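# Full boxes into the tote, empty boxes back on desks

## Task

Every box in the room that is full must end up entirely inside the tote, and every empty box must be returned to the desk it came from. The robot must not topple or finish the job leaning, or the task fails. A box counts only if it stays in place by itself, not because the robot is holding it.

## Robot and tools

ROBOT. TidyBot++: a mobile base 0.54 m long, 0.50 m wide and 0.38 m tall on four powered casters, carrying one seven-joint arm with a two-finger gripper. The shoulder sits 0.12 m ahead of the base centre and 0.68 m above the floor. There are two cameras: base_camera on the base, and wrist_camera, which looks in the direction the hand points. Loose objects may occasionally get nudged by something other than the robot.

FRAMES. Base frame: origin on the floor below the base centre, x forward, y left, z up. hand_pose is reported in this frame and is the point halfway between the finger pads. The hand's own z axis runs out along the fingers, and the fingers close along its y axis. The odometry frame is the base frame as it was when the scene began. base_odometry heading grows to the left and spans -3.142 to 3.142. It counts wheel rotation only, so wheel slip looks like travel, and it drifts a few cm and several degrees over roughly thirty moves. base_tilt is in degrees, with forward and right positive when the robot leans that way; it carries a fixed error of about 1 degree plus noise.

execute_actions. Arguments: actions, a list holding one action or nothing (empty just reports state and images), and cameras, a list of base_camera, wrist_camera or all (omitted, null or all gives both; [] gives none; an unknown name rejects the call). One action may contain:
- base: exactly one relative move, measured from where the base last reported itself. translate_m: metres straight ahead, forward positive, -2 to 2. strafe_m: metres sideways, left positive, -2 to 2. rotate_rad: radians of turn in place, counter-clockwise from above positive, -6.3 to 6.3. A move needing over 8.667 s at its top speed is refused.
- joints: absolute targets by name, in radians except the gripper. joint_1_rad any angle (whole arm about vertical; positive is clockwise from above, opposite to rotate_rad). joint_2_rad shoulder, -2.249 to 2.249. joint_3_rad any angle (upper-arm roll; from 3.14, positive swings a forward-bent forearm to the right). joint_4_rad elbow, -2.579 to 2.579. joint_5_rad any angle (forearm roll; positive swings a forward-bent hand right). joint_6_rad wrist, -2.099 to 2.099. joint_7_rad any angle (hand roll; with hand pointing down, positive is counter-clockwise from above; at 1.57 the fingers open toward left and right). gripper_pos 0 (open) to 1 (closed). Tolerances for done: joints 1-4 ±0.039, joints 5-7 ±0.056, gripper ±0.03. Unbounded joints go the short way, so turn them in steps under half a revolution.
- speeds: optional caps for this action only, translate_m and strafe_m 0.05 to 0.5 m/s, rotate_rad 0.1 to 1.57 rad/s; defaults are the maxima.
Base and joint motions start at once and may finish at different times; no action runs beyond 15 s. Anything omitted may still be driving toward an earlier target. Bad keys or out-of-range values reject the call and nothing moves. If a result reports a stop, any later execute_actions, wait or finished_scene calls in the same reply are skipped. The robot keeps its last command while you think, which takes real time.

wait: seconds, 0 to 10; commands nothing and returns state and images. zoom_image: camera (base_camera or wrist_camera) and region [x0, y0, x1, y1] in pixels from the top-left of that camera's latest full image, at most 504 by 504. finished_scene: scene, the current scene's number; ends it permanently and reports success. The goal must hold after the robot has settled. Replying without any tool call ends everything.

ARM GEOMETRY. Upper arm 0.42 m, forearm 0.31 m, hand 0.31 m to the hand point. With joint_1_rad 0, joint_3_rad 3.14, joint_5_rad 0 (roughly the start), the arm stays in the vertical plane along base x. Tilt from vertical, forward positive: upper arm = j2, forearm = j2 - j4, hand = j2 - j4 - j6. Reach ahead of the shoulder = sum of length*sin(tilt); height above it = sum of length*cos(tilt). Joints 1-4 move up to 1.39 rad/s, 5-7 up to 1.22 rad/s. The arm starts folded, hand down, wrist up to 0.08 m beyond the base front, elbow up to 1.15 m high. A downward hand reaches about 0.94 m high at most, only near the base. Finger gap is roughly 85*(1 - gripper_pos) mm (up to 3 mm wider mid-stroke); closed fingertips reach about 20 mm past the hand point. At 1 the grip is about 96-120 N per finger and continues.

RESULT LINES. base_status and joint_status: done (for the base this means only that the wheels turned enough, even with slip or a blocked base); off_target (stopped short, may still push); contact_stop or time_out (old target dropped, holds position; joint_status never uses these two). A base contact_stop means odometry reached the target and then something shoved it; wheels push back until the next base command. A gripper off_target means the fingers closed on something at the shown reading; done at 1 means empty or very thin. joint command not followed, with a cause: line, means a self-collision check withheld all arm targets (the gripper still moves); those joints show not_followed and may be retried on later actions. Nothing prevents the arm hitting the base. on_its_own lists motion you did not command. motor_effort gives percent of maximum, positive toward higher joint values, with the action's peak in brackets; readings have offsets and noise. Motor temperatures list one value per arm joint in joint_positions order. ARM HIT marks a hard hit of the arm on the base or itself.

ACCURACY. Friction can leave joints slightly off while still reporting done; resending a target does nothing. To correct, send each joint its last command plus (wanted - read). hand_pose may be 1-2 cm wrong; trust the cameras. Held loads make the arm sag; never command a joint to its read angle while holding something.

AVOID. Driving while the arm is snagged at about 0.8 m or higher, which can tip the robot; horizontal force on a raised hand, which can lift wheels (retract the arm or back off to level it). A blocked base pushes hard until timeout. Torque faults: joints 1-4 limit 104.5 N m (warning 56.7), joints 5-7 51.3 (warning 29.4); a fault freezes arm and gripper for 10 s and skips the rest of the call. Heat: holding loads warms motors; MOTOR HOT appears from 60 °C, and at 75 °C an OVER-TEMPERATURE FAULT lets the arm sink, marking keys limit_stop_at_motor_heat (resend those targets). Also avoid drops, slips, slams and forceful pushes, and keep robot motion time short.

Each tool is called after "Request:" as name([rows], argument=value, ...), one row to a line, values as JSON.

## Session

Request:
execute_actions(actions=[])

Scene clock: 0.00 s.
Motor temperatures (°C, as the motors report them): [30 33 32 31 40 38 44]
base_odometry: x=+0.000 y=+0.000 heading=+0.000 (m, m, rad; odometry frame)
base_tilt: forward=-0.5 right=-0.4 (deg)
base_status: not commanded
joint_positions: joint_1_rad=+0.011 joint_2_rad=-0.399 joint_3_rad=+3.166 joint_4_rad=-2.542 joint_5_rad=-0.012 joint_6_rad=-0.844 joint_7_rad=+1.596 gripper_pos=+0.000
joint_status: not commanded
motor_effort: joint_1_rad=+0 joint_2_rad=-1 joint_3_rad=+1 joint_4_rad=+13 joint_5_rad=+0 joint_6_rad=+1 joint_7_rad=+0 (%)
hand_pose: x=+0.2681 y=-0.0001 z=+0.5919 quat_wxyz=(-0.007, +0.997, -0.008, +0.077) (m; base frame)
pictures: base_camera, wrist_camera
Images, in order (width x height): base_camera 644x364, wrist_camera 644x476.

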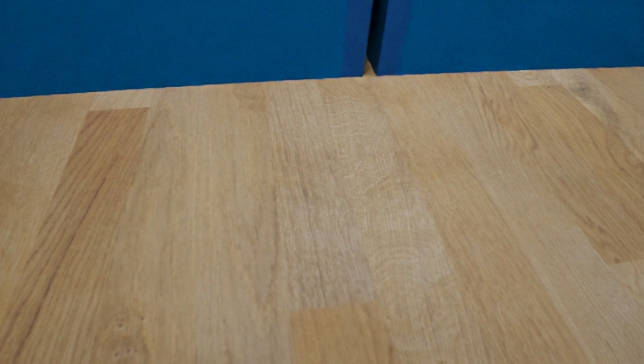

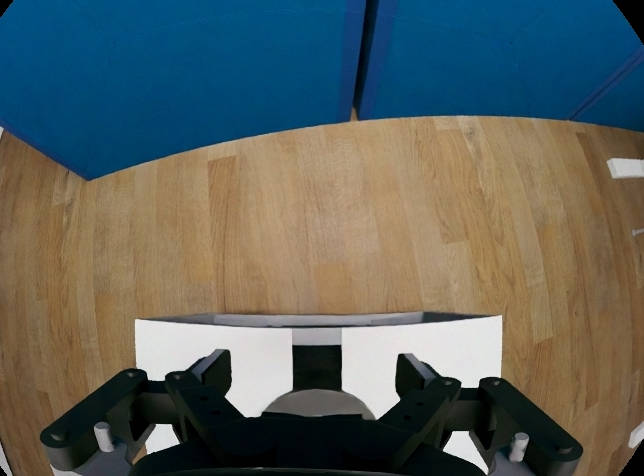

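Request:
execute_actions([
  {"joints":{"joint_2_rad":-0.6,"joint_4_rad":-1.2,"joint_6_rad":-1.5}},
])

Scene clock: 3.70 s.
Motor temperatures (°C, as the motors report them): [30 33 32 31 40 38 44]
base_odometry: x=+0.000 y=+0.000 heading=+0.000 (m, m, rad; odometry frame)
base_tilt: forward=-0.5 right=-0.4 (deg)
base_status: not commanded
joint_positions: joint_1_rad=+0.011 joint_2_rad=-0.593 joint_3_rad=+3.166 joint_4_rad=-1.219 joint_5_rad=-0.012 joint_6_rad=-1.458 joint_7_rad=+1.596 gripper_pos=+0.000
joint_status: all done
motor_effort: joint_1_rad=+1(1) joint_2_rad=+5(6) joint_3_rad=+0(0) joint_4_rad=+14(19) joint_5_rad=-1(1) joint_6_rad=+7(8) joint_7_rad=+0(0) (%)
hand_pose: x=+0.3395 y=-0.0082 z=+1.1330 quat_wxyz=(+0.003, +0.863, -0.004, +0.505) (m; base frame)
pictures: base_camera, wrist_camera
Images, in order (width x height): base_camera 644x364, wrist_camera 644x476.

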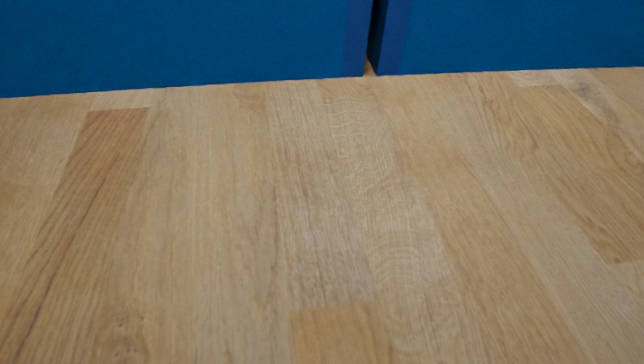

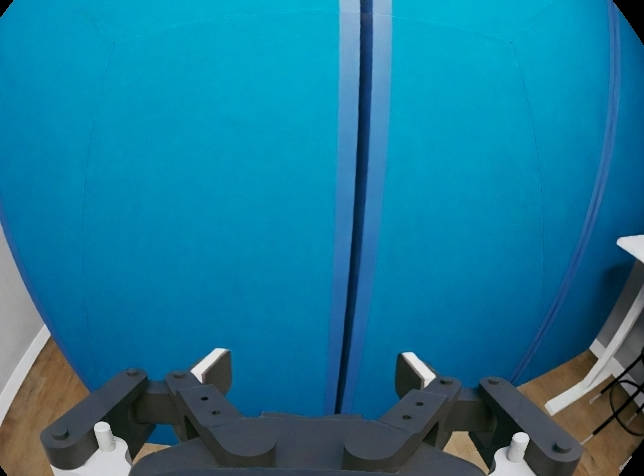

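Request:
execute_actions([
  {"joints":{"joint_1_rad":1.57}},
], cameras=["wrist_camera"])

Request:
execute_actions([
  {"joints":{"joint_1_rad":3.14}},
], cameras=["wrist_camera"])

Request:
execute_actions([
  {"joints":{"joint_1_rad":4.71}},
], cameras=["wrist_camera"])

Scene clock: 7.30 s.
Motor temperatures (°C, as the motors report them): [30 33 32 31 40 38 44]
base_odometry: x=+0.000 y=+0.000 heading=+0.000 (m, m, rad; odometry frame)
base_tilt: forward=-0.5 right=-0.4 (deg)
base_status: not commanded
joint_positions: joint_1_rad=+1.559 joint_2_rad=-0.593 joint_3_rad=+3.166 joint_4_rad=-1.219 joint_5_rad=-0.012 joint_6_rad=-1.458 joint_7_rad=+1.596 gripper_pos=+0.000
joint_status: all done
motor_effort: joint_1_rad=+1(1) joint_2_rad=+5(6) joint_3_rad=+1(1) joint_4_rad=+14(14) joint_5_rad=+0(1) joint_6_rad=+7(7) joint_7_rad=+0(0) (%)
hand_pose: x=+0.1158 y=-0.2206 z=+1.1330 quat_wxyz=(+0.355, +0.615, -0.606, +0.359) (m; base frame)
pictures: wrist_camera
Images, in order (width x height): wrist_camera 644x476.

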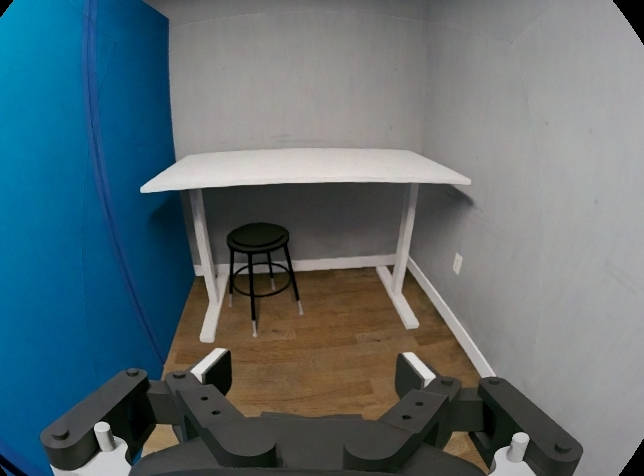

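Scene clock: 10.10 s.
Motor temperatures (°C, as the motors report them): [30 33 32 31 40 38 44]
base_odometry: x=+0.000 y=+0.000 heading=+0.000 (m, m, rad; odometry frame)
base_tilt: forward=-0.4 right=-0.4 (deg)
base_status: not commanded
joint_positions: joint_1_rad=+3.129 joint_2_rad=-0.593 joint_3_rad=+3.166 joint_4_rad=-1.219 joint_5_rad=-0.012 joint_6_rad=-1.458 joint_7_rad=+1.596 gripper_pos=+0.000
joint_status: all done
motor_effort: joint_1_rad=+1(0) joint_2_rad=+5(6) joint_3_rad=+0(0) joint_4_rad=+14(14) joint_5_rad=-1(1) joint_6_rad=+7(7) joint_7_rad=+0(0) (%)
hand_pose: x=-0.1016 y=+0.0030 z=+1.1330 quat_wxyz=(+0.505, +0.007, -0.863, +0.003) (m; base frame)
pictures: wrist_camera
Images, in order (width x height): wrist_camera 644x476.

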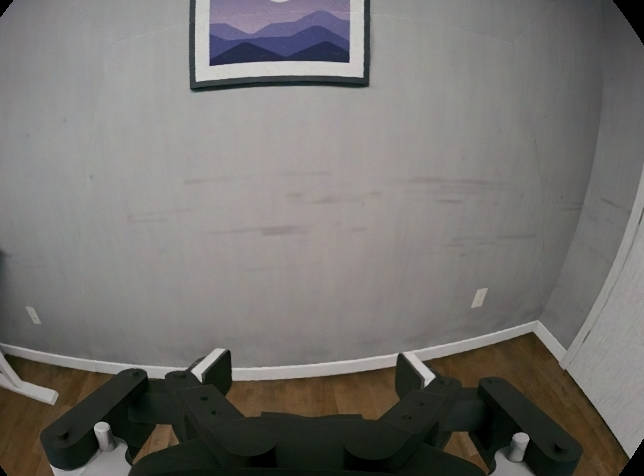

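Scene clock: 12.90 s.
Motor temperatures (°C, as the motors report them): [30 33 32 31 40 38 44]
base_odometry: x=+0.000 y=+0.000 heading=+0.000 (m, m, rad; odometry frame)
base_tilt: forward=-0.5 right=-0.4 (deg)
base_status: not commanded
joint_positions: joint_1_rad=+4.699 joint_2_rad=-0.593 joint_3_rad=+3.166 joint_4_rad=-1.219 joint_5_rad=-0.012 joint_6_rad=-1.458 joint_7_rad=+1.596 gripper_pos=+0.000
joint_status: all done
motor_effort: joint_1_rad=+0(0) joint_2_rad=+6(6) joint_3_rad=+1(0) joint_4_rad=+14(14) joint_5_rad=+0(1) joint_6_rad=+7(7) joint_7_rad=+0(0) (%)
hand_pose: x=+0.1218 y=+0.2206 z=+1.1330 quat_wxyz=(+0.359, -0.606, -0.615, -0.355) (m; base frame)
pictures: wrist_camera
Images, in order (width x height): wrist_camera 644x476.

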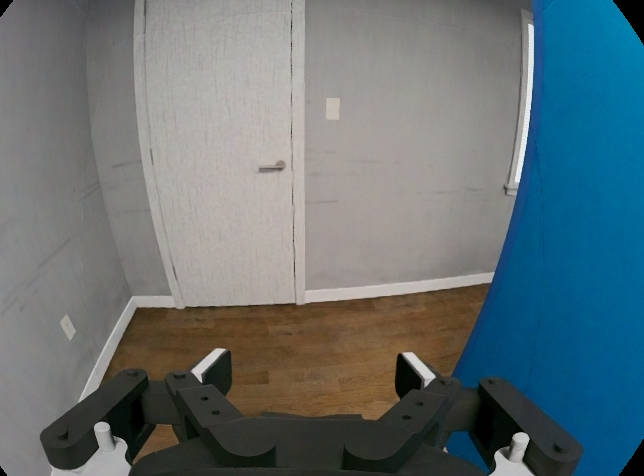

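Request:
execute_actions([
  {"base":{"strafe_m":0.9},"joints":{"joint_1_rad":6.0,"joint_6_rad":-1.7}},
])

Scene clock: 18.77 s.
Motor temperatures (°C, as the motors report them): [30 33 32 31 40 38 44]
base_odometry: x=+0.000 y=+0.900 heading=+0.000 (m, m, rad; odometry frame)
base_tilt: forward=-0.6 right=-0.5 (deg)
base_status: done
joint_positions: joint_1_rad=+5.991 joint_2_rad=-0.601 joint_3_rad=+3.166 joint_4_rad=-1.218 joint_5_rad=-0.012 joint_6_rad=-1.658 joint_7_rad=+1.596 gripper_pos=+0.000
joint_status: all done
motor_effort: joint_1_rad=+1(0) joint_2_rad=+7(9) joint_3_rad=+0(2) joint_4_rad=+13(14) joint_5_rad=-1(1) joint_6_rad=+6(8) joint_7_rad=+0(0) (%)
hand_pose: x=+0.2940 y=+0.0481 z=+1.0841 quat_wxyz=(+0.063, -0.897, -0.134, -0.416) (m; base frame)
pictures: base_camera, wrist_camera
Images, in order (width x height): base_camera 644x364, wrist_camera 644x476.

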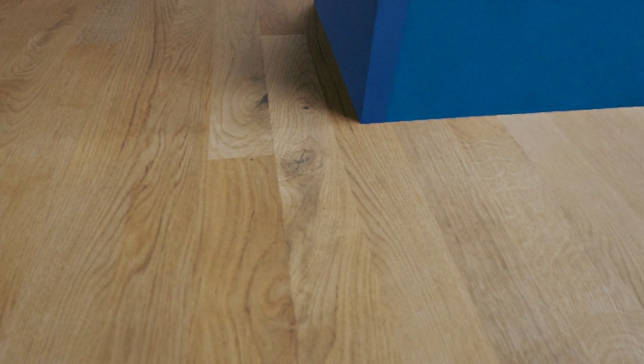

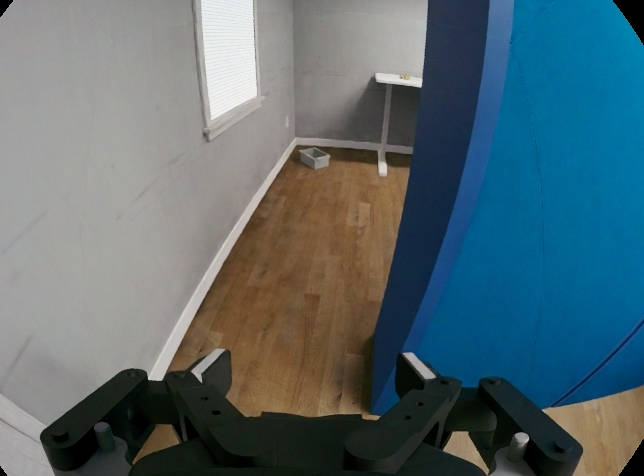

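Request:
execute_actions([
  {"base":{"rotate_rad":0.12},"joints":{"joint_1_rad":6.283}},
], cameras=[])

Request:
execute_actions([
  {"base":{"strafe_m":0.33}},
])

Scene clock: 21.23 s.
Motor temperatures (°C, as the motors report them): [30 33 32 31 40 38 44]
base_odometry: x=+0.000 y=+0.900 heading=+0.120 (m, m, rad; odometry frame)
base_tilt: forward=-0.5 right=-0.5 (deg)
base_status: done
joint_positions: joint_1_rad=+6.272 joint_2_rad=-0.601 joint_3_rad=+3.166 joint_4_rad=-1.218 joint_5_rad=-0.012 joint_6_rad=-1.658 joint_7_rad=+1.596 gripper_pos=+0.000
joint_status: all done
motor_effort: joint_1_rad=-1(1) joint_2_rad=+7(8) joint_3_rad=+1(1) joint_4_rad=+13(14) joint_5_rad=-1(1) joint_6_rad=+6(7) joint_7_rad=+0(0) (%)
hand_pose: x=+0.3004 y=-0.0024 z=+1.0840 quat_wxyz=(+0.004, -0.907, -0.007, -0.420) (m; base frame)
pictures: none
No camera images: the call's "cameras" was empty. Leave "cameras" out to get every camera's image.

Scene clock: 23.23 s.
Motor temperatures (°C, as the motors report them): [30 33 32 31 40 38 44]
base_odometry: x=-0.039 y=+1.228 heading=+0.120 (m, m, rad; odometry frame)
base_tilt: forward=-0.5 right=-0.5 (deg)
base_status: done
joint_positions: joint_1_rad=+6.275 joint_2_rad=-0.601 joint_3_rad=+3.166 joint_4_rad=-1.218 joint_5_rad=-0.012 joint_6_rad=-1.658 joint_7_rad=+1.596 gripper_pos=+0.000
joint_status: not commanded
motor_effort: joint_1_rad=+0(1) joint_2_rad=+7(7) joint_3_rad=+1(2) joint_4_rad=+13(13) joint_5_rad=-1(2) joint_6_rad=+6(6) joint_7_rad=+0(0) (%)
hand_pose: x=+0.3004 y=-0.0027 z=+1.0840 quat_wxyz=(+0.003, -0.907, -0.006, -0.420) (m; base frame)
pictures: base_camera, wrist_camera
Images, in order (width x height): base_camera 644x364, wrist_camera 644x476.

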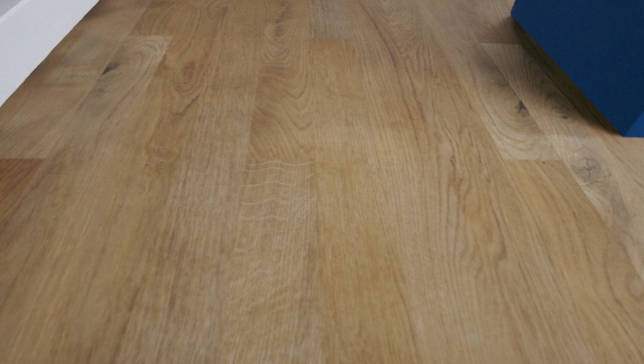

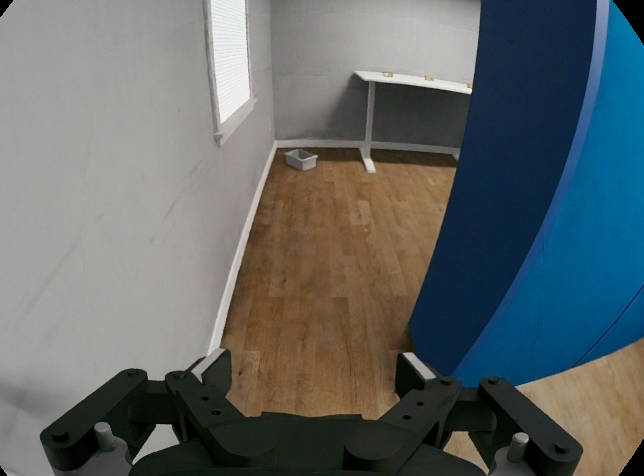

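Centered. Drive through.

Request:
execute_actions([
  {"base":{"translate_m":1.9},"joints":{"joint_1_rad":7.0}},
])

Scene clock: 28.93 s.
Motor temperatures (°C, as the motors report them): [30 33 32 31 40 38 44]
base_odometry: x=+1.847 y=+1.456 heading=+0.120 (m, m, rad; odometry frame)
base_tilt: forward=-0.5 right=-0.5 (deg)
base_status: done
joint_positions: joint_1_rad=+6.989 joint_2_rad=-0.600 joint_3_rad=+3.166 joint_4_rad=-1.217 joint_5_rad=-0.012 joint_6_rad=-1.660 joint_7_rad=+1.596 gripper_pos=+0.000
joint_status: all done
motor_effort: joint_1_rad=+1(1) joint_2_rad=+6(10) joint_3_rad=+0(1) joint_4_rad=+13(14) joint_5_rad=-1(1) joint_6_rad=+6(7) joint_7_rad=+0(0) (%)
hand_pose: x=+0.2544 y=-0.1210 z=+1.0834 quat_wxyz=(-0.143, -0.853, +0.312, -0.393) (m; base frame)
pictures: base_camera, wrist_camera
Images, in order (width x height): base_camera 644x364, wrist_camera 644x476.

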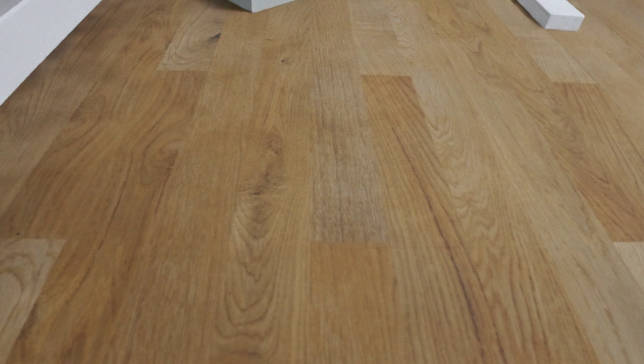

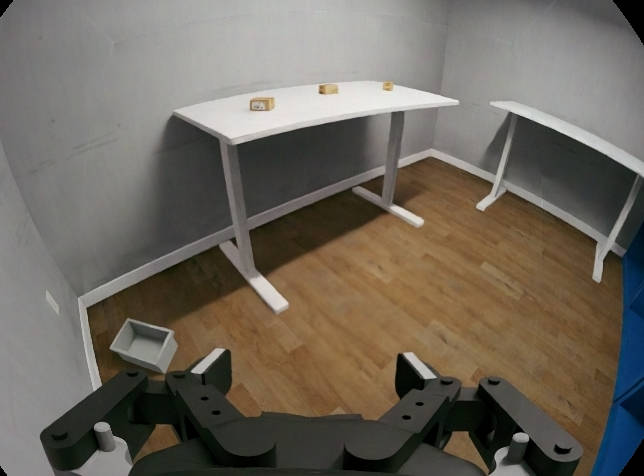

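Request:
execute_actions([
  {"base":{"strafe_m":-1.0},"joints":{"joint_1_rad":8.5,"joint_6_rad":-1.4}},
], cameras=["wrist_camera"])

Scene clock: 32.90 s.
Motor temperatures (°C, as the motors report them): [30 33 32 31 40 38 44]
base_odometry: x=+1.968 y=+0.463 heading=+0.121 (m, m, rad; odometry frame)
base_tilt: forward=-0.6 right=-0.5 (deg)
base_status: done
joint_positions: joint_1_rad=+8.490 joint_2_rad=-0.598 joint_3_rad=+3.166 joint_4_rad=-1.217 joint_5_rad=-0.012 joint_6_rad=-1.440 joint_7_rad=+1.596 gripper_pos=+0.000
joint_status: all done
motor_effort: joint_1_rad=+1(1) joint_2_rad=+5(10) joint_3_rad=+1(2) joint_4_rad=+14(14) joint_5_rad=-1(1) joint_6_rad=+7(7) joint_7_rad=+0(0) (%)
hand_pose: x=-0.0169 y=-0.1742 z=+1.1397 quat_wxyz=(-0.460, -0.387, +0.765, -0.232) (m; base frame)
pictures: wrist_camera
Images, in order (width x height): wrist_camera 644x476.

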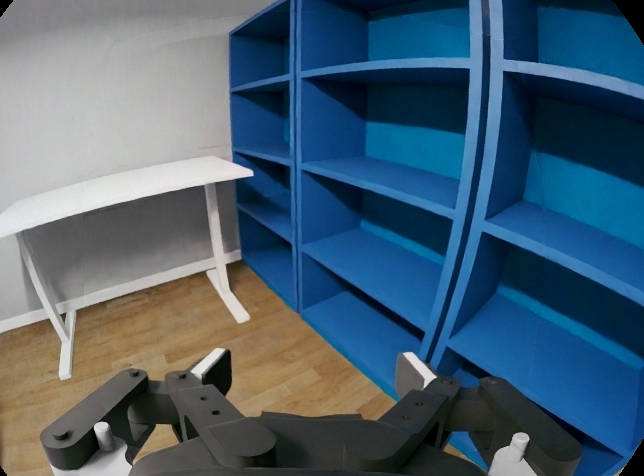

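Request:
execute_actions([
  {"base":{"translate_m":0.3},"joints":{"joint_1_rad":6.283,"joint_2_rad":-0.2,"joint_4_rad":-0.5,"joint_6_rad":-1.8}},
])

Scene clock: 36.63 s.
Motor temperatures (°C, as the motors report them): [30 33 32 31 40 38 44]
base_odometry: x=+2.266 y=+0.499 heading=+0.120 (m, m, rad; odometry frame)
base_tilt: forward=-0.5 right=-0.5 (deg)
base_status: done
joint_positions: joint_1_rad=+6.294 joint_2_rad=-0.213 joint_3_rad=+3.166 joint_4_rad=-0.524 joint_5_rad=-0.012 joint_6_rad=-1.758 joint_7_rad=+1.596 gripper_pos=+0.000
joint_status: all done
motor_effort: joint_1_rad=+0(1) joint_2_rad=-2(6) joint_3_rad=+0(2) joint_4_rad=+9(14) joint_5_rad=-1(1) joint_6_rad=+7(8) joint_7_rad=+0(0) (%)
hand_pose: x=+0.4001 y=-0.0079 z=+1.2436 quat_wxyz=(-0.009, -0.860, +0.002, -0.511) (m; base frame)
pictures: base_camera, wrist_camera
Images, in order (width x height): base_camera 644x364, wrist_camera 644x476.

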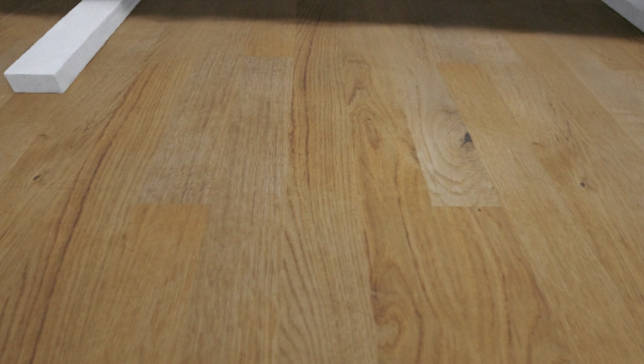

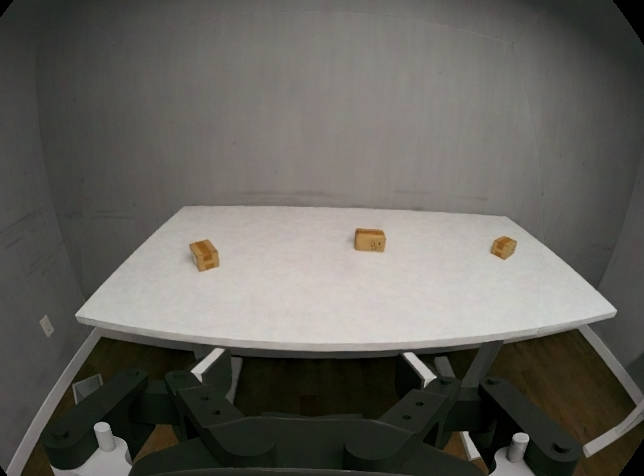

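Request:
zoom_image(camera="wrist_camera", region=[160, 190, 560, 300])

Region (160, 190, 560, 300) of wrist_camera's 644x476 image, scaled by 1.260; it fills the top 139 rows of this view, and the rest is white.

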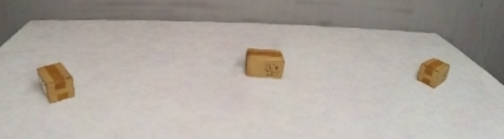

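Request:
execute_actions([
  {"base":{"translate_m":0.25}},
])

Scene clock: 47.03 s.
Motor temperatures (°C, as the motors report them): [30 33 32 31 40 38 44]
base_odometry: x=+2.514 y=+0.529 heading=+0.120 (m, m, rad; odometry frame)
base_tilt: forward=-0.5 right=-0.5 (deg)
base_status: done
joint_positions: joint_1_rad=+6.294 joint_2_rad=-0.193 joint_3_rad=+3.166 joint_4_rad=-0.519 joint_5_rad=-0.012 joint_6_rad=-1.759 joint_7_rad=+1.596 gripper_pos=+0.000
joint_status: not commanded
motor_effort: joint_1_rad=+0(0) joint_2_rad=-4(8) joint_3_rad=+0(0) joint_4_rad=+10(11) joint_5_rad=-1(1) joint_6_rad=+7(8) joint_7_rad=+0(0) (%)
hand_pose: x=+0.4100 y=-0.0080 z=+1.2396 quat_wxyz=(-0.009, -0.864, +0.002, -0.504) (m; base frame)
pictures: base_camera, wrist_camera
Images, in order (width x height): base_camera 644x364, wrist_camera 644x476.

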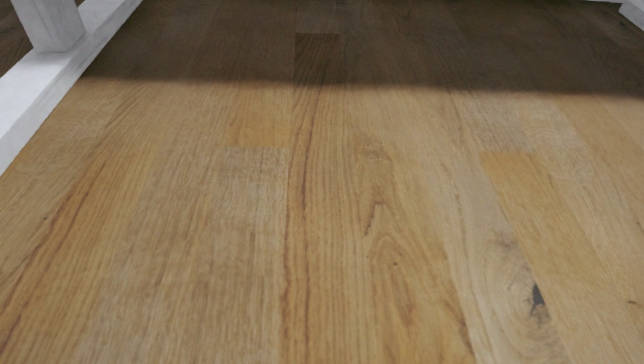

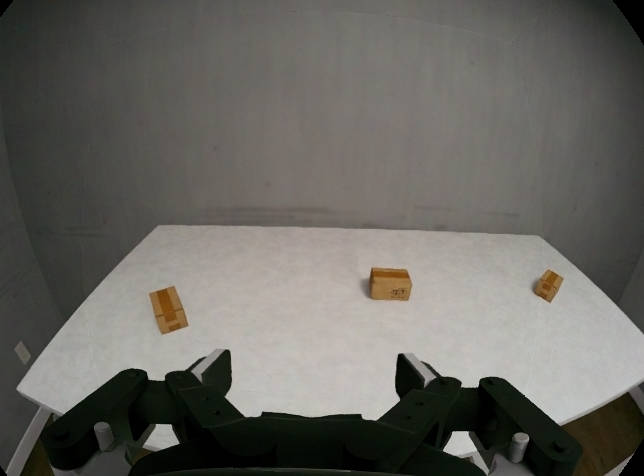

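Request:
zoom_image(camera="wrist_camera", region=[130, 250, 430, 350])

Request:
execute_actions([
  {"base":{"strafe_m":0.31}},
])

Region (130, 250, 430, 350) of wrist_camera's 644x476 image, scaled by 1.680.

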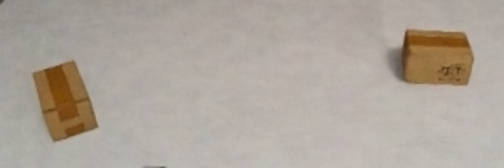

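Scene clock: 59.00 s.
Motor temperatures (°C, as the motors report them): [30 33 32 31 40 38 44]
base_odometry: x=+2.477 y=+0.837 heading=+0.119 (m, m, rad; odometry frame)
base_tilt: forward=-0.5 right=-0.4 (deg)
base_status: done
joint_positions: joint_1_rad=+6.294 joint_2_rad=-0.193 joint_3_rad=+3.166 joint_4_rad=-0.519 joint_5_rad=-0.012 joint_6_rad=-1.759 joint_7_rad=+1.596 gripper_pos=+0.000
joint_status: not commanded
motor_effort: joint_1_rad=+1(1) joint_2_rad=-4(4) joint_3_rad=+0(2) joint_4_rad=+9(10) joint_5_rad=+0(1) joint_6_rad=+7(7) joint_7_rad=+0(0) (%)
hand_pose: x=+0.4099 y=-0.0078 z=+1.2396 quat_wxyz=(-0.009, -0.864, +0.001, -0.504) (m; base frame)
pictures: base_camera, wrist_camera
Images, in order (width x height): base_camera 644x364, wrist_camera 644x476.

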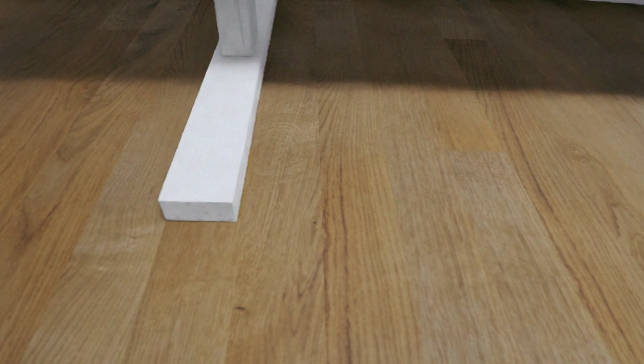

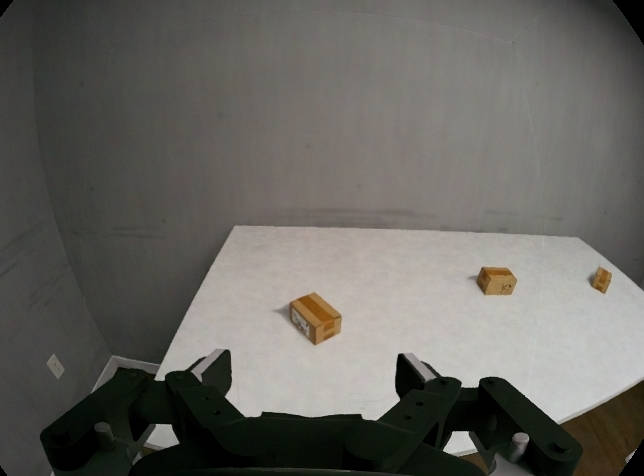

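Request:
execute_actions([
  {"base":{"strafe_m":-0.43},"joints":{"joint_1_rad":5.66,"joint_2_rad":0.47,"joint_3_rad":3.14,"joint_4_rad":-0.54,"joint_5_rad":0,"joint_6_rad":-1.07,"joint_7_rad":1.57}},
], cameras=["wrist_camera"])

Scene clock: 70.17 s.
Motor temperatures (°C, as the motors report them): [30 33 32 31 40 38 44]
base_odometry: x=+2.528 y=+0.410 heading=+0.119 (m, m, rad; odometry frame)
base_tilt: forward=-0.6 right=-0.4 (deg)
base_status: done
joint_positions: joint_1_rad=+5.668 joint_2_rad=+0.468 joint_3_rad=+3.160 joint_4_rad=-0.531 joint_5_rad=-0.012 joint_6_rad=-1.111 joint_7_rad=+1.596 gripper_pos=+0.000
joint_status: all done
motor_effort: joint_1_rad=+0(2) joint_2_rad=-35(39) joint_3_rad=+0(4) joint_4_rad=+18(19) joint_5_rad=-1(2) joint_6_rad=+7(8) joint_7_rad=+0(0) (%)
hand_pose: x=+0.7102 y=+0.4134 z=+1.0680 quat_wxyz=(+0.142, -0.827, -0.270, -0.473) (m; base frame)
pictures: wrist_camera
Images, in order (width x height): wrist_camera 644x476.

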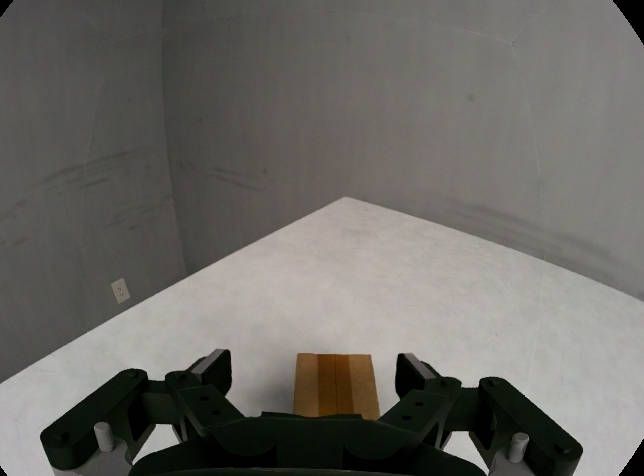

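Request:
execute_actions([
  {"joints":{"joint_1_rad":5.70,"joint_2_rad":0.365,"joint_4_rad":-0.955,"joint_6_rad":-0.75,"joint_7_rad":1.54}},
], cameras=["wrist_camera"])

Scene clock: 74.07 s.
Motor temperatures (°C, as the motors report them): [30 33 32 31 40 38 44]
base_odometry: x=+2.528 y=+0.410 heading=+0.119 (m, m, rad; odometry frame)
base_tilt: forward=-0.5 right=-0.4 (deg)
base_status: not commanded
joint_positions: joint_1_rad=+5.688 joint_2_rad=+0.379 joint_3_rad=+3.160 joint_4_rad=-0.935 joint_5_rad=-0.012 joint_6_rad=-0.792 joint_7_rad=+1.566 gripper_pos=+0.000
joint_status: all done
motor_effort: joint_1_rad=+1(1) joint_2_rad=-34(35) joint_3_rad=+0(0) joint_4_rad=+20(20) joint_5_rad=+0(0) joint_6_rad=+7(7) joint_7_rad=+0(0) (%)
hand_pose: x=+0.7250 y=+0.4026 z=+0.9940 quat_wxyz=(+0.145, -0.833, -0.246, -0.473) (m; base frame)
pictures: wrist_camera
Images, in order (width x height): wrist_camera 644x476.

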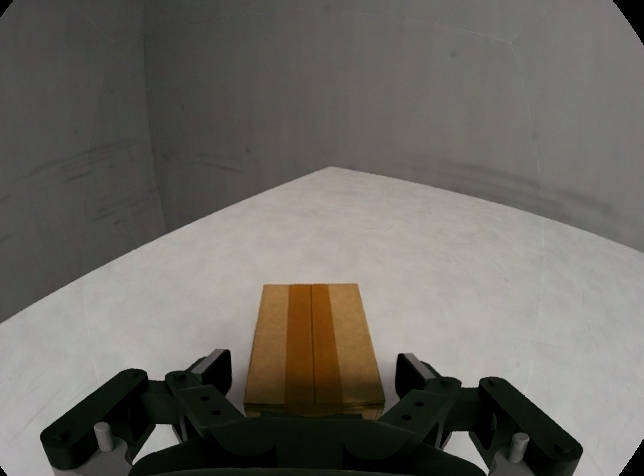

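Request:
execute_actions([
  {"joints":{"joint_4_rad":-0.985}},
], cameras=["wrist_camera"])

Request:
execute_actions([
  {"joints":{"gripper_pos":1}},
], cameras=["wrist_camera"])

Scene clock: 76.90 s.
Motor temperatures (°C, as the motors report them): [30 33 32 31 40 38 44]
base_odometry: x=+2.528 y=+0.410 heading=+0.119 (m, m, rad; odometry frame)
base_tilt: forward=-0.5 right=-0.5 (deg)
base_status: not commanded
joint_positions: joint_1_rad=+5.688 joint_2_rad=+0.374 joint_3_rad=+3.160 joint_4_rad=-0.966 joint_5_rad=-0.012 joint_6_rad=-0.790 joint_7_rad=+1.566 gripper_pos=+0.000
joint_status: all done
motor_effort: joint_1_rad=+0(1) joint_2_rad=-34(37) joint_3_rad=+0(0) joint_4_rad=+20(21) joint_5_rad=+0(1) joint_6_rad=+7(8) joint_7_rad=-1(0) (%)
hand_pose: x=+0.7218 y=+0.4004 z=+0.9800 quat_wxyz=(+0.142, -0.839, -0.247, -0.463) (m; base frame)
pictures: wrist_camera
Images, in order (width x height): wrist_camera 644x476.

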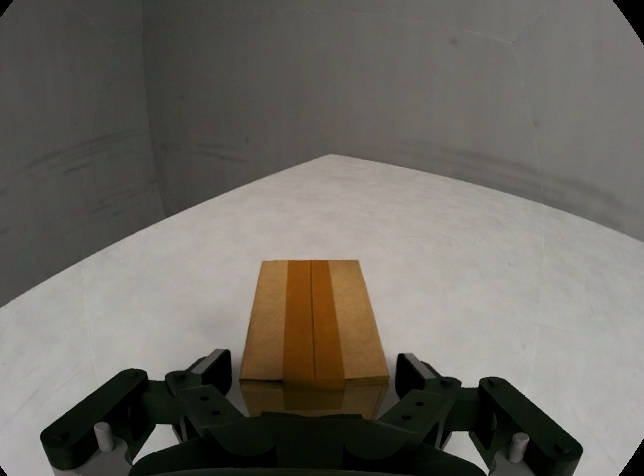

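Scene clock: 78.00 s.
Motor temperatures (°C, as the motors report them): [30 33 32 31 40 38 44]
base_odometry: x=+2.528 y=+0.410 heading=+0.119 (m, m, rad; odometry frame)
base_tilt: forward=-0.4 right=-0.5 (deg)
base_status: not commanded
joint_positions: joint_1_rad=+5.688 joint_2_rad=+0.373 joint_3_rad=+3.160 joint_4_rad=-0.967 joint_5_rad=-0.012 joint_6_rad=-0.789 joint_7_rad=+1.565 gripper_pos=+0.348
joint_status: gripper_pos off_target (ended at +0.348, target +1.000)
motor_effort: joint_1_rad=+0(0) joint_2_rad=-35(36) joint_3_rad=+0(0) joint_4_rad=+20(22) joint_5_rad=-1(0) joint_6_rad=+7(9) joint_7_rad=+1(0) (%)
hand_pose: x=+0.7218 y=+0.4004 z=+0.9806 quat_wxyz=(+0.142, -0.839, -0.247, -0.464) (m; base frame)
pictures: wrist_camera
Images, in order (width x height): wrist_camera 644x476.

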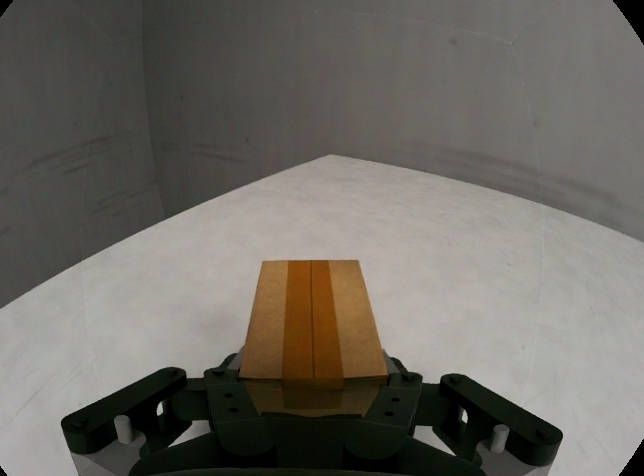

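Width ~58 mm. Lift slightly to weigh.

Request:
execute_actions([
  {"joints":{"joint_2_rad":0.29}},
], cameras=["wrist_camera"])

Scene clock: 79.67 s.
Motor temperatures (°C, as the motors report them): [30 33 32 31 40 38 44]
base_odometry: x=+2.528 y=+0.410 heading=+0.119 (m, m, rad; odometry frame)
base_tilt: forward=-0.5 right=-0.5 (deg)
base_status: not commanded
joint_positions: joint_1_rad=+5.688 joint_2_rad=+0.314 joint_3_rad=+3.160 joint_4_rad=-0.986 joint_5_rad=-0.012 joint_6_rad=-0.789 joint_7_rad=+1.565 gripper_pos=+0.348
joint_status: all done
motor_effort: joint_1_rad=-1(1) joint_2_rad=-35(40) joint_3_rad=+0(0) joint_4_rad=+23(24) joint_5_rad=-1(0) joint_6_rad=+9(10) joint_7_rad=+1(0) (%)
hand_pose: x=+0.7050 y=+0.3889 z=+1.0119 quat_wxyz=(+0.148, -0.830, -0.244, -0.480) (m; base frame)
pictures: wrist_camera
Images, in order (width x height): wrist_camera 644x476.

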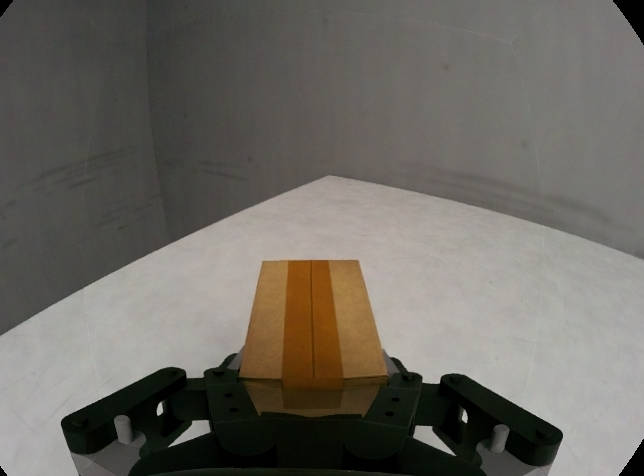

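Request:
execute_actions(actions=[], cameras=[])

Scene clock: 81.63 s.
Motor temperatures (°C, as the motors report them): [30 33 32 31 40 38 44]
base_odometry: x=+2.528 y=+0.410 heading=+0.119 (m, m, rad; odometry frame)
base_tilt: forward=-0.5 right=-0.4 (deg)
base_status: not commanded
joint_positions: joint_1_rad=+5.688 joint_2_rad=+0.314 joint_3_rad=+3.160 joint_4_rad=-0.986 joint_5_rad=-0.012 joint_6_rad=-0.789 joint_7_rad=+1.565 gripper_pos=+0.348
joint_status: all done
motor_effort: joint_1_rad=+1(1) joint_2_rad=-36(40) joint_3_rad=-1(0) joint_4_rad=+23(24) joint_5_rad=-1(0) joint_6_rad=+10(10) joint_7_rad=+0(0) (%)
hand_pose: x=+0.7050 y=+0.3889 z=+1.0119 quat_wxyz=(+0.148, -0.830, -0.244, -0.480) (m; base frame)
pictures: none
No camera images: the call's "cameras" was empty. Leave "cameras" out to get every camera's image.

Request:
execute_actions([
  {"base":{"strafe_m":1.12},"joints":{"joint_1_rad":6.1,"joint_2_rad":-0.3,"joint_4_rad":-1.2,"joint_6_rad":-1.4}},
])

Scene clock: 88.23 s.
Motor temperatures (°C, as the motors report them): [30 33 32 31 40 38 44]
base_odometry: x=+2.395 y=+1.522 heading=+0.119 (m, m, rad; odometry frame)
base_tilt: forward=-0.6 right=-0.5 (deg)
base_status: done
joint_positions: joint_1_rad=+6.089 joint_2_rad=-0.294 joint_3_rad=+3.152 joint_4_rad=-1.191 joint_5_rad=-0.011 joint_6_rad=-1.377 joint_7_rad=+1.565 gripper_pos=+0.348
joint_status: all done
motor_effort: joint_1_rad=+1(1) joint_2_rad=-9(36) joint_3_rad=+1(3) joint_4_rad=+19(23) joint_5_rad=-1(2) joint_6_rad=+8(10) joint_7_rad=+0(1) (%)
hand_pose: x=+0.4738 y=+0.0696 z=+1.0792 quat_wxyz=(+0.046, -0.904, -0.081, -0.418) (m; base frame)
pictures: base_camera, wrist_camera
Images, in order (width x height): base_camera 644x364, wrist_camera 644x476.

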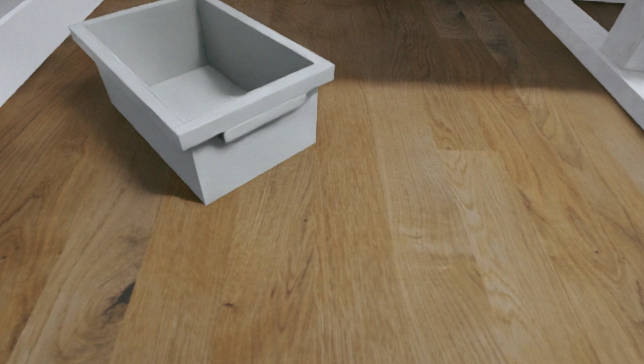

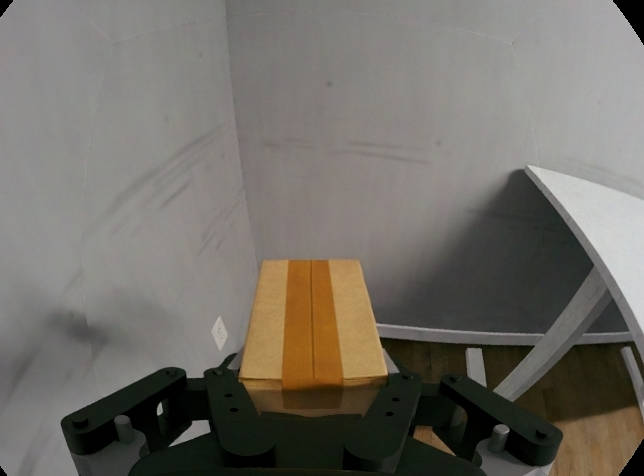

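Request:
execute_actions([
  {"base":{"strafe_m":-0.255},"joints":{"joint_1_rad":5.54,"joint_2_rad":0.2,"joint_4_rad":-1.9,"joint_6_rad":-0.6}},
], cameras=[])

Request:
execute_actions([
  {"base":{"translate_m":0.12},"joints":{"joint_2_rad":1.48,"joint_4_rad":-1.47,"joint_6_rad":0.83}},
])

Scene clock: 95.17 s.
Motor temperatures (°C, as the motors report them): [30 33 32 31 40 38 44]
base_odometry: x=+2.425 y=+1.269 heading=+0.120 (m, m, rad; odometry frame)
base_tilt: forward=-0.5 right=-0.5 (deg)
base_status: done
joint_positions: joint_1_rad=+5.548 joint_2_rad=+0.206 joint_3_rad=+3.150 joint_4_rad=-1.892 joint_5_rad=-0.010 joint_6_rad=-0.648 joint_7_rad=+1.565 gripper_pos=+0.348
joint_status: all done
motor_effort: joint_1_rad=+0(3) joint_2_rad=-26(29) joint_3_rad=+0(3) joint_4_rad=+17(22) joint_5_rad=+0(2) joint_6_rad=+4(9) joint_7_rad=+0(0) (%)
hand_pose: x=+0.4738 y=+0.3198 z=+0.6483 quat_wxyz=(+0.073, -0.919, -0.343, -0.182) (m; base frame)
pictures: none
No camera images: the call's "cameras" was empty. Leave "cameras" out to get every camera's image.

Scene clock: 97.70 s.
Motor temperatures (°C, as the motors report them): [30 33 32 31 40 38 44]
base_odometry: x=+2.544 y=+1.283 heading=+0.120 (m, m, rad; odometry frame)
base_tilt: forward=-0.5 right=-0.4 (deg)
base_status: done
joint_positions: joint_1_rad=+5.546 joint_2_rad=+1.495 joint_3_rad=+3.150 joint_4_rad=-1.502 joint_5_rad=-0.010 joint_6_rad=+0.774 joint_7_rad=+1.565 gripper_pos=+0.348
joint_status: all done
motor_effort: joint_1_rad=+0(1) joint_2_rad=-46(51) joint_3_rad=+0(2) joint_4_rad=+8(19) joint_5_rad=-1(0) joint_6_rad=+9(8) joint_7_rad=+0(0) (%)
hand_pose: x=+0.6495 y=+0.4751 z=+0.2135 quat_wxyz=(+0.156, -0.838, -0.318, -0.415) (m; base frame)
pictures: base_camera, wrist_camera
Images, in order (width x height): base_camera 644x364, wrist_camera 644x476.

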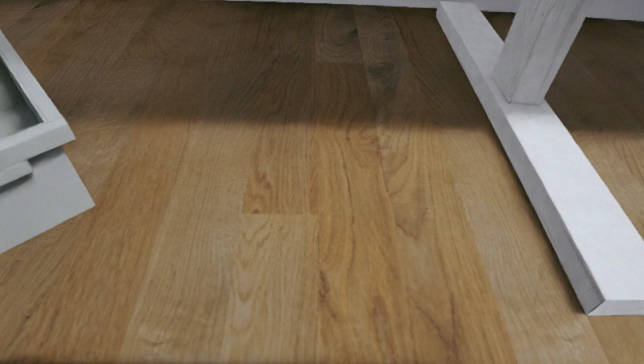

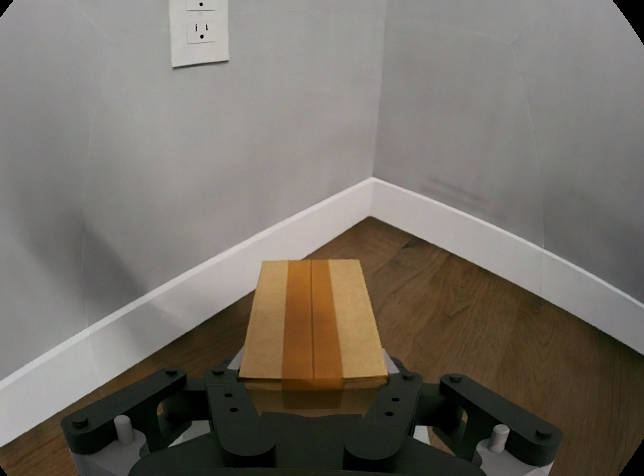

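Request:
execute_actions([
  {"joints":{"joint_2_rad":1.582,"joint_4_rad":-1.575,"joint_6_rad":0.97}},
], cameras=["wrist_camera"])

Scene clock: 100.63 s.
Motor temperatures (°C, as the motors report them): [30 33 32 31 40 38 44]
base_odometry: x=+2.544 y=+1.283 heading=+0.120 (m, m, rad; odometry frame)
base_tilt: forward=-0.6 right=-0.5 (deg)
base_status: not commanded
joint_positions: joint_1_rad=+5.546 joint_2_rad=+1.602 joint_3_rad=+3.150 joint_4_rad=-1.572 joint_5_rad=-0.010 joint_6_rad=+0.915 joint_7_rad=+1.565 gripper_pos=+0.348
joint_status: all done
motor_effort: joint_1_rad=+1(0) joint_2_rad=-44(48) joint_3_rad=+0(0) joint_4_rad=+4(8) joint_5_rad=-1(1) joint_6_rad=+9(9) joint_7_rad=+0(0) (%)
hand_pose: x=+0.6042 y=+0.4337 z=+0.1565 quat_wxyz=(+0.150, -0.845, -0.321, -0.400) (m; base frame)
pictures: wrist_camera
Images, in order (width x height): wrist_camera 644x476.

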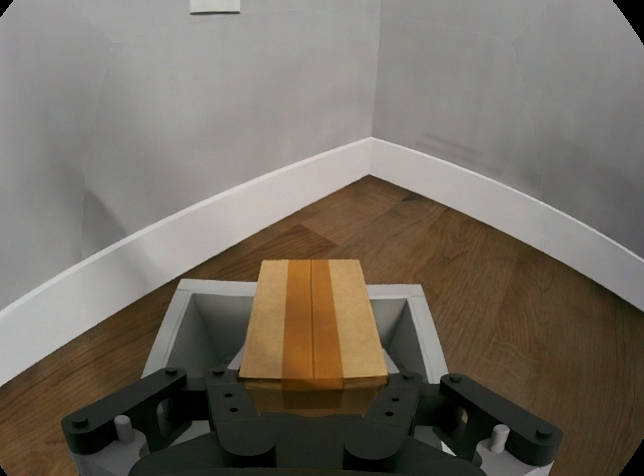

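Request:
execute_actions([
  {"joints":{"joint_1_rad":5.52,"joint_2_rad":1.86,"joint_4_rad":-1.21}},
], cameras=["wrist_camera"])

Scene clock: 104.40 s.
Motor temperatures (°C, as the motors report them): [30 33 32 31 40 38 44]
base_odometry: x=+2.544 y=+1.283 heading=+0.120 (m, m, rad; odometry frame)
base_tilt: forward=-0.5 right=-0.5 (deg)
base_status: not commanded
joint_positions: joint_1_rad=+5.532 joint_2_rad=+1.878 joint_3_rad=+3.150 joint_4_rad=-1.242 joint_5_rad=-0.010 joint_6_rad=+0.915 joint_7_rad=+1.565 gripper_pos=+0.348
joint_status: all done
motor_effort: joint_1_rad=+1(0) joint_2_rad=-43(45) joint_3_rad=-1(1) joint_4_rad=+5(7) joint_5_rad=-1(0) joint_6_rad=+9(9) joint_7_rad=+1(0) (%)
hand_pose: x=+0.6036 y=+0.4466 z=+0.0561 quat_wxyz=(+0.162, -0.831, -0.323, -0.422) (m; base frame)
pictures: wrist_camera
Images, in order (width x height): wrist_camera 644x476.

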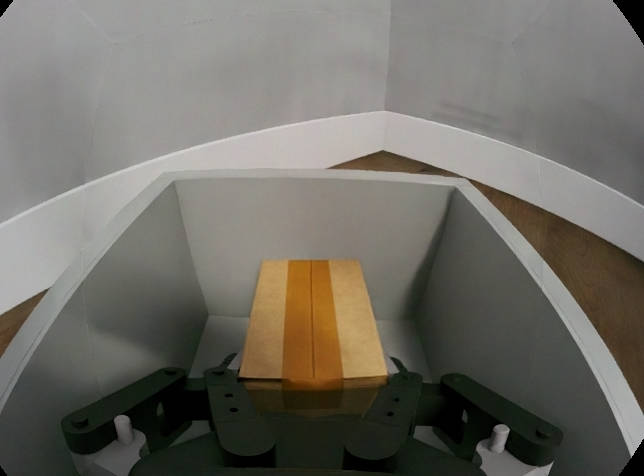

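Request:
execute_actions([
  {"joints":{"joint_2_rad":1.91,"joint_4_rad":-1.16}},
], cameras=["wrist_camera"])

Scene clock: 106.00 s.
Motor temperatures (°C, as the motors report them): [30 33 32 31 40 38 44]
base_odometry: x=+2.544 y=+1.283 heading=+0.120 (m, m, rad; odometry frame)
base_tilt: forward=-0.5 right=-0.5 (deg)
base_status: not commanded
joint_positions: joint_1_rad=+5.532 joint_2_rad=+1.921 joint_3_rad=+3.150 joint_4_rad=-1.184 joint_5_rad=-0.010 joint_6_rad=+0.915 joint_7_rad=+1.565 gripper_pos=+0.348
joint_status: all done
motor_effort: joint_1_rad=+0(0) joint_2_rad=-43(44) joint_3_rad=-1(1) joint_4_rad=+6(7) joint_5_rad=-1(1) joint_6_rad=+9(10) joint_7_rad=+0(0) (%)
hand_pose: x=+0.6042 y=+0.4474 z=+0.0423 quat_wxyz=(+0.165, -0.828, -0.322, -0.427) (m; base frame)
pictures: wrist_camera
Images, in order (width x height): wrist_camera 644x476.

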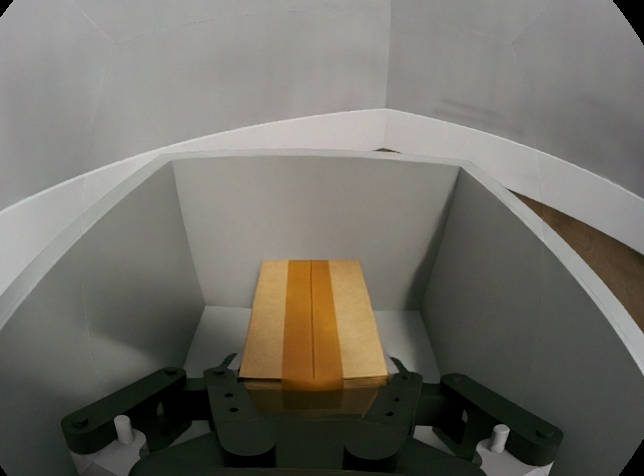

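Request:
execute_actions([
  {"joints":{"joint_2_rad":1.94,"joint_4_rad":-1.14}},
], cameras=["wrist_camera"])

Scene clock: 107.10 s.
Motor temperatures (°C, as the motors report them): [30 33 32 31 40 38 44]
base_odometry: x=+2.544 y=+1.283 heading=+0.120 (m, m, rad; odometry frame)
base_tilt: forward=-0.5 right=-0.5 (deg)
base_status: not commanded
joint_positions: joint_1_rad=+5.532 joint_2_rad=+1.942 joint_3_rad=+3.150 joint_4_rad=-1.163 joint_5_rad=-0.010 joint_6_rad=+0.923 joint_7_rad=+1.565 gripper_pos=+0.348
joint_status: all done
motor_effort: joint_1_rad=+0(0) joint_2_rad=-42(43) joint_3_rad=-1(1) joint_4_rad=+5(6) joint_5_rad=-1(1) joint_6_rad=+8(9) joint_7_rad=+0(0) (%)
hand_pose: x=+0.6032 y=+0.4467 z=+0.0366 quat_wxyz=(+0.166, -0.827, -0.322, -0.431) (m; base frame)
pictures: wrist_camera
Images, in order (width x height): wrist_camera 644x476.

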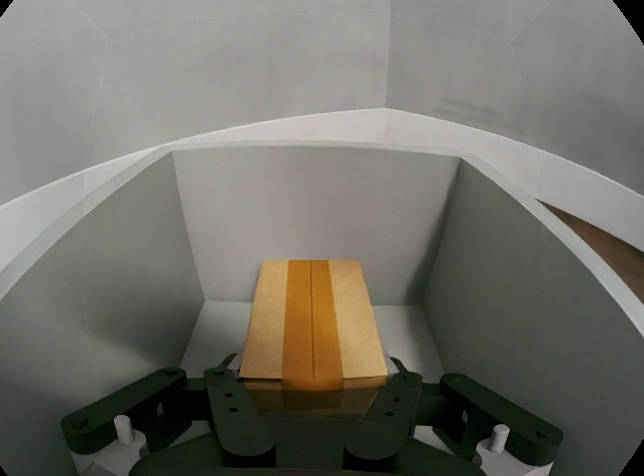

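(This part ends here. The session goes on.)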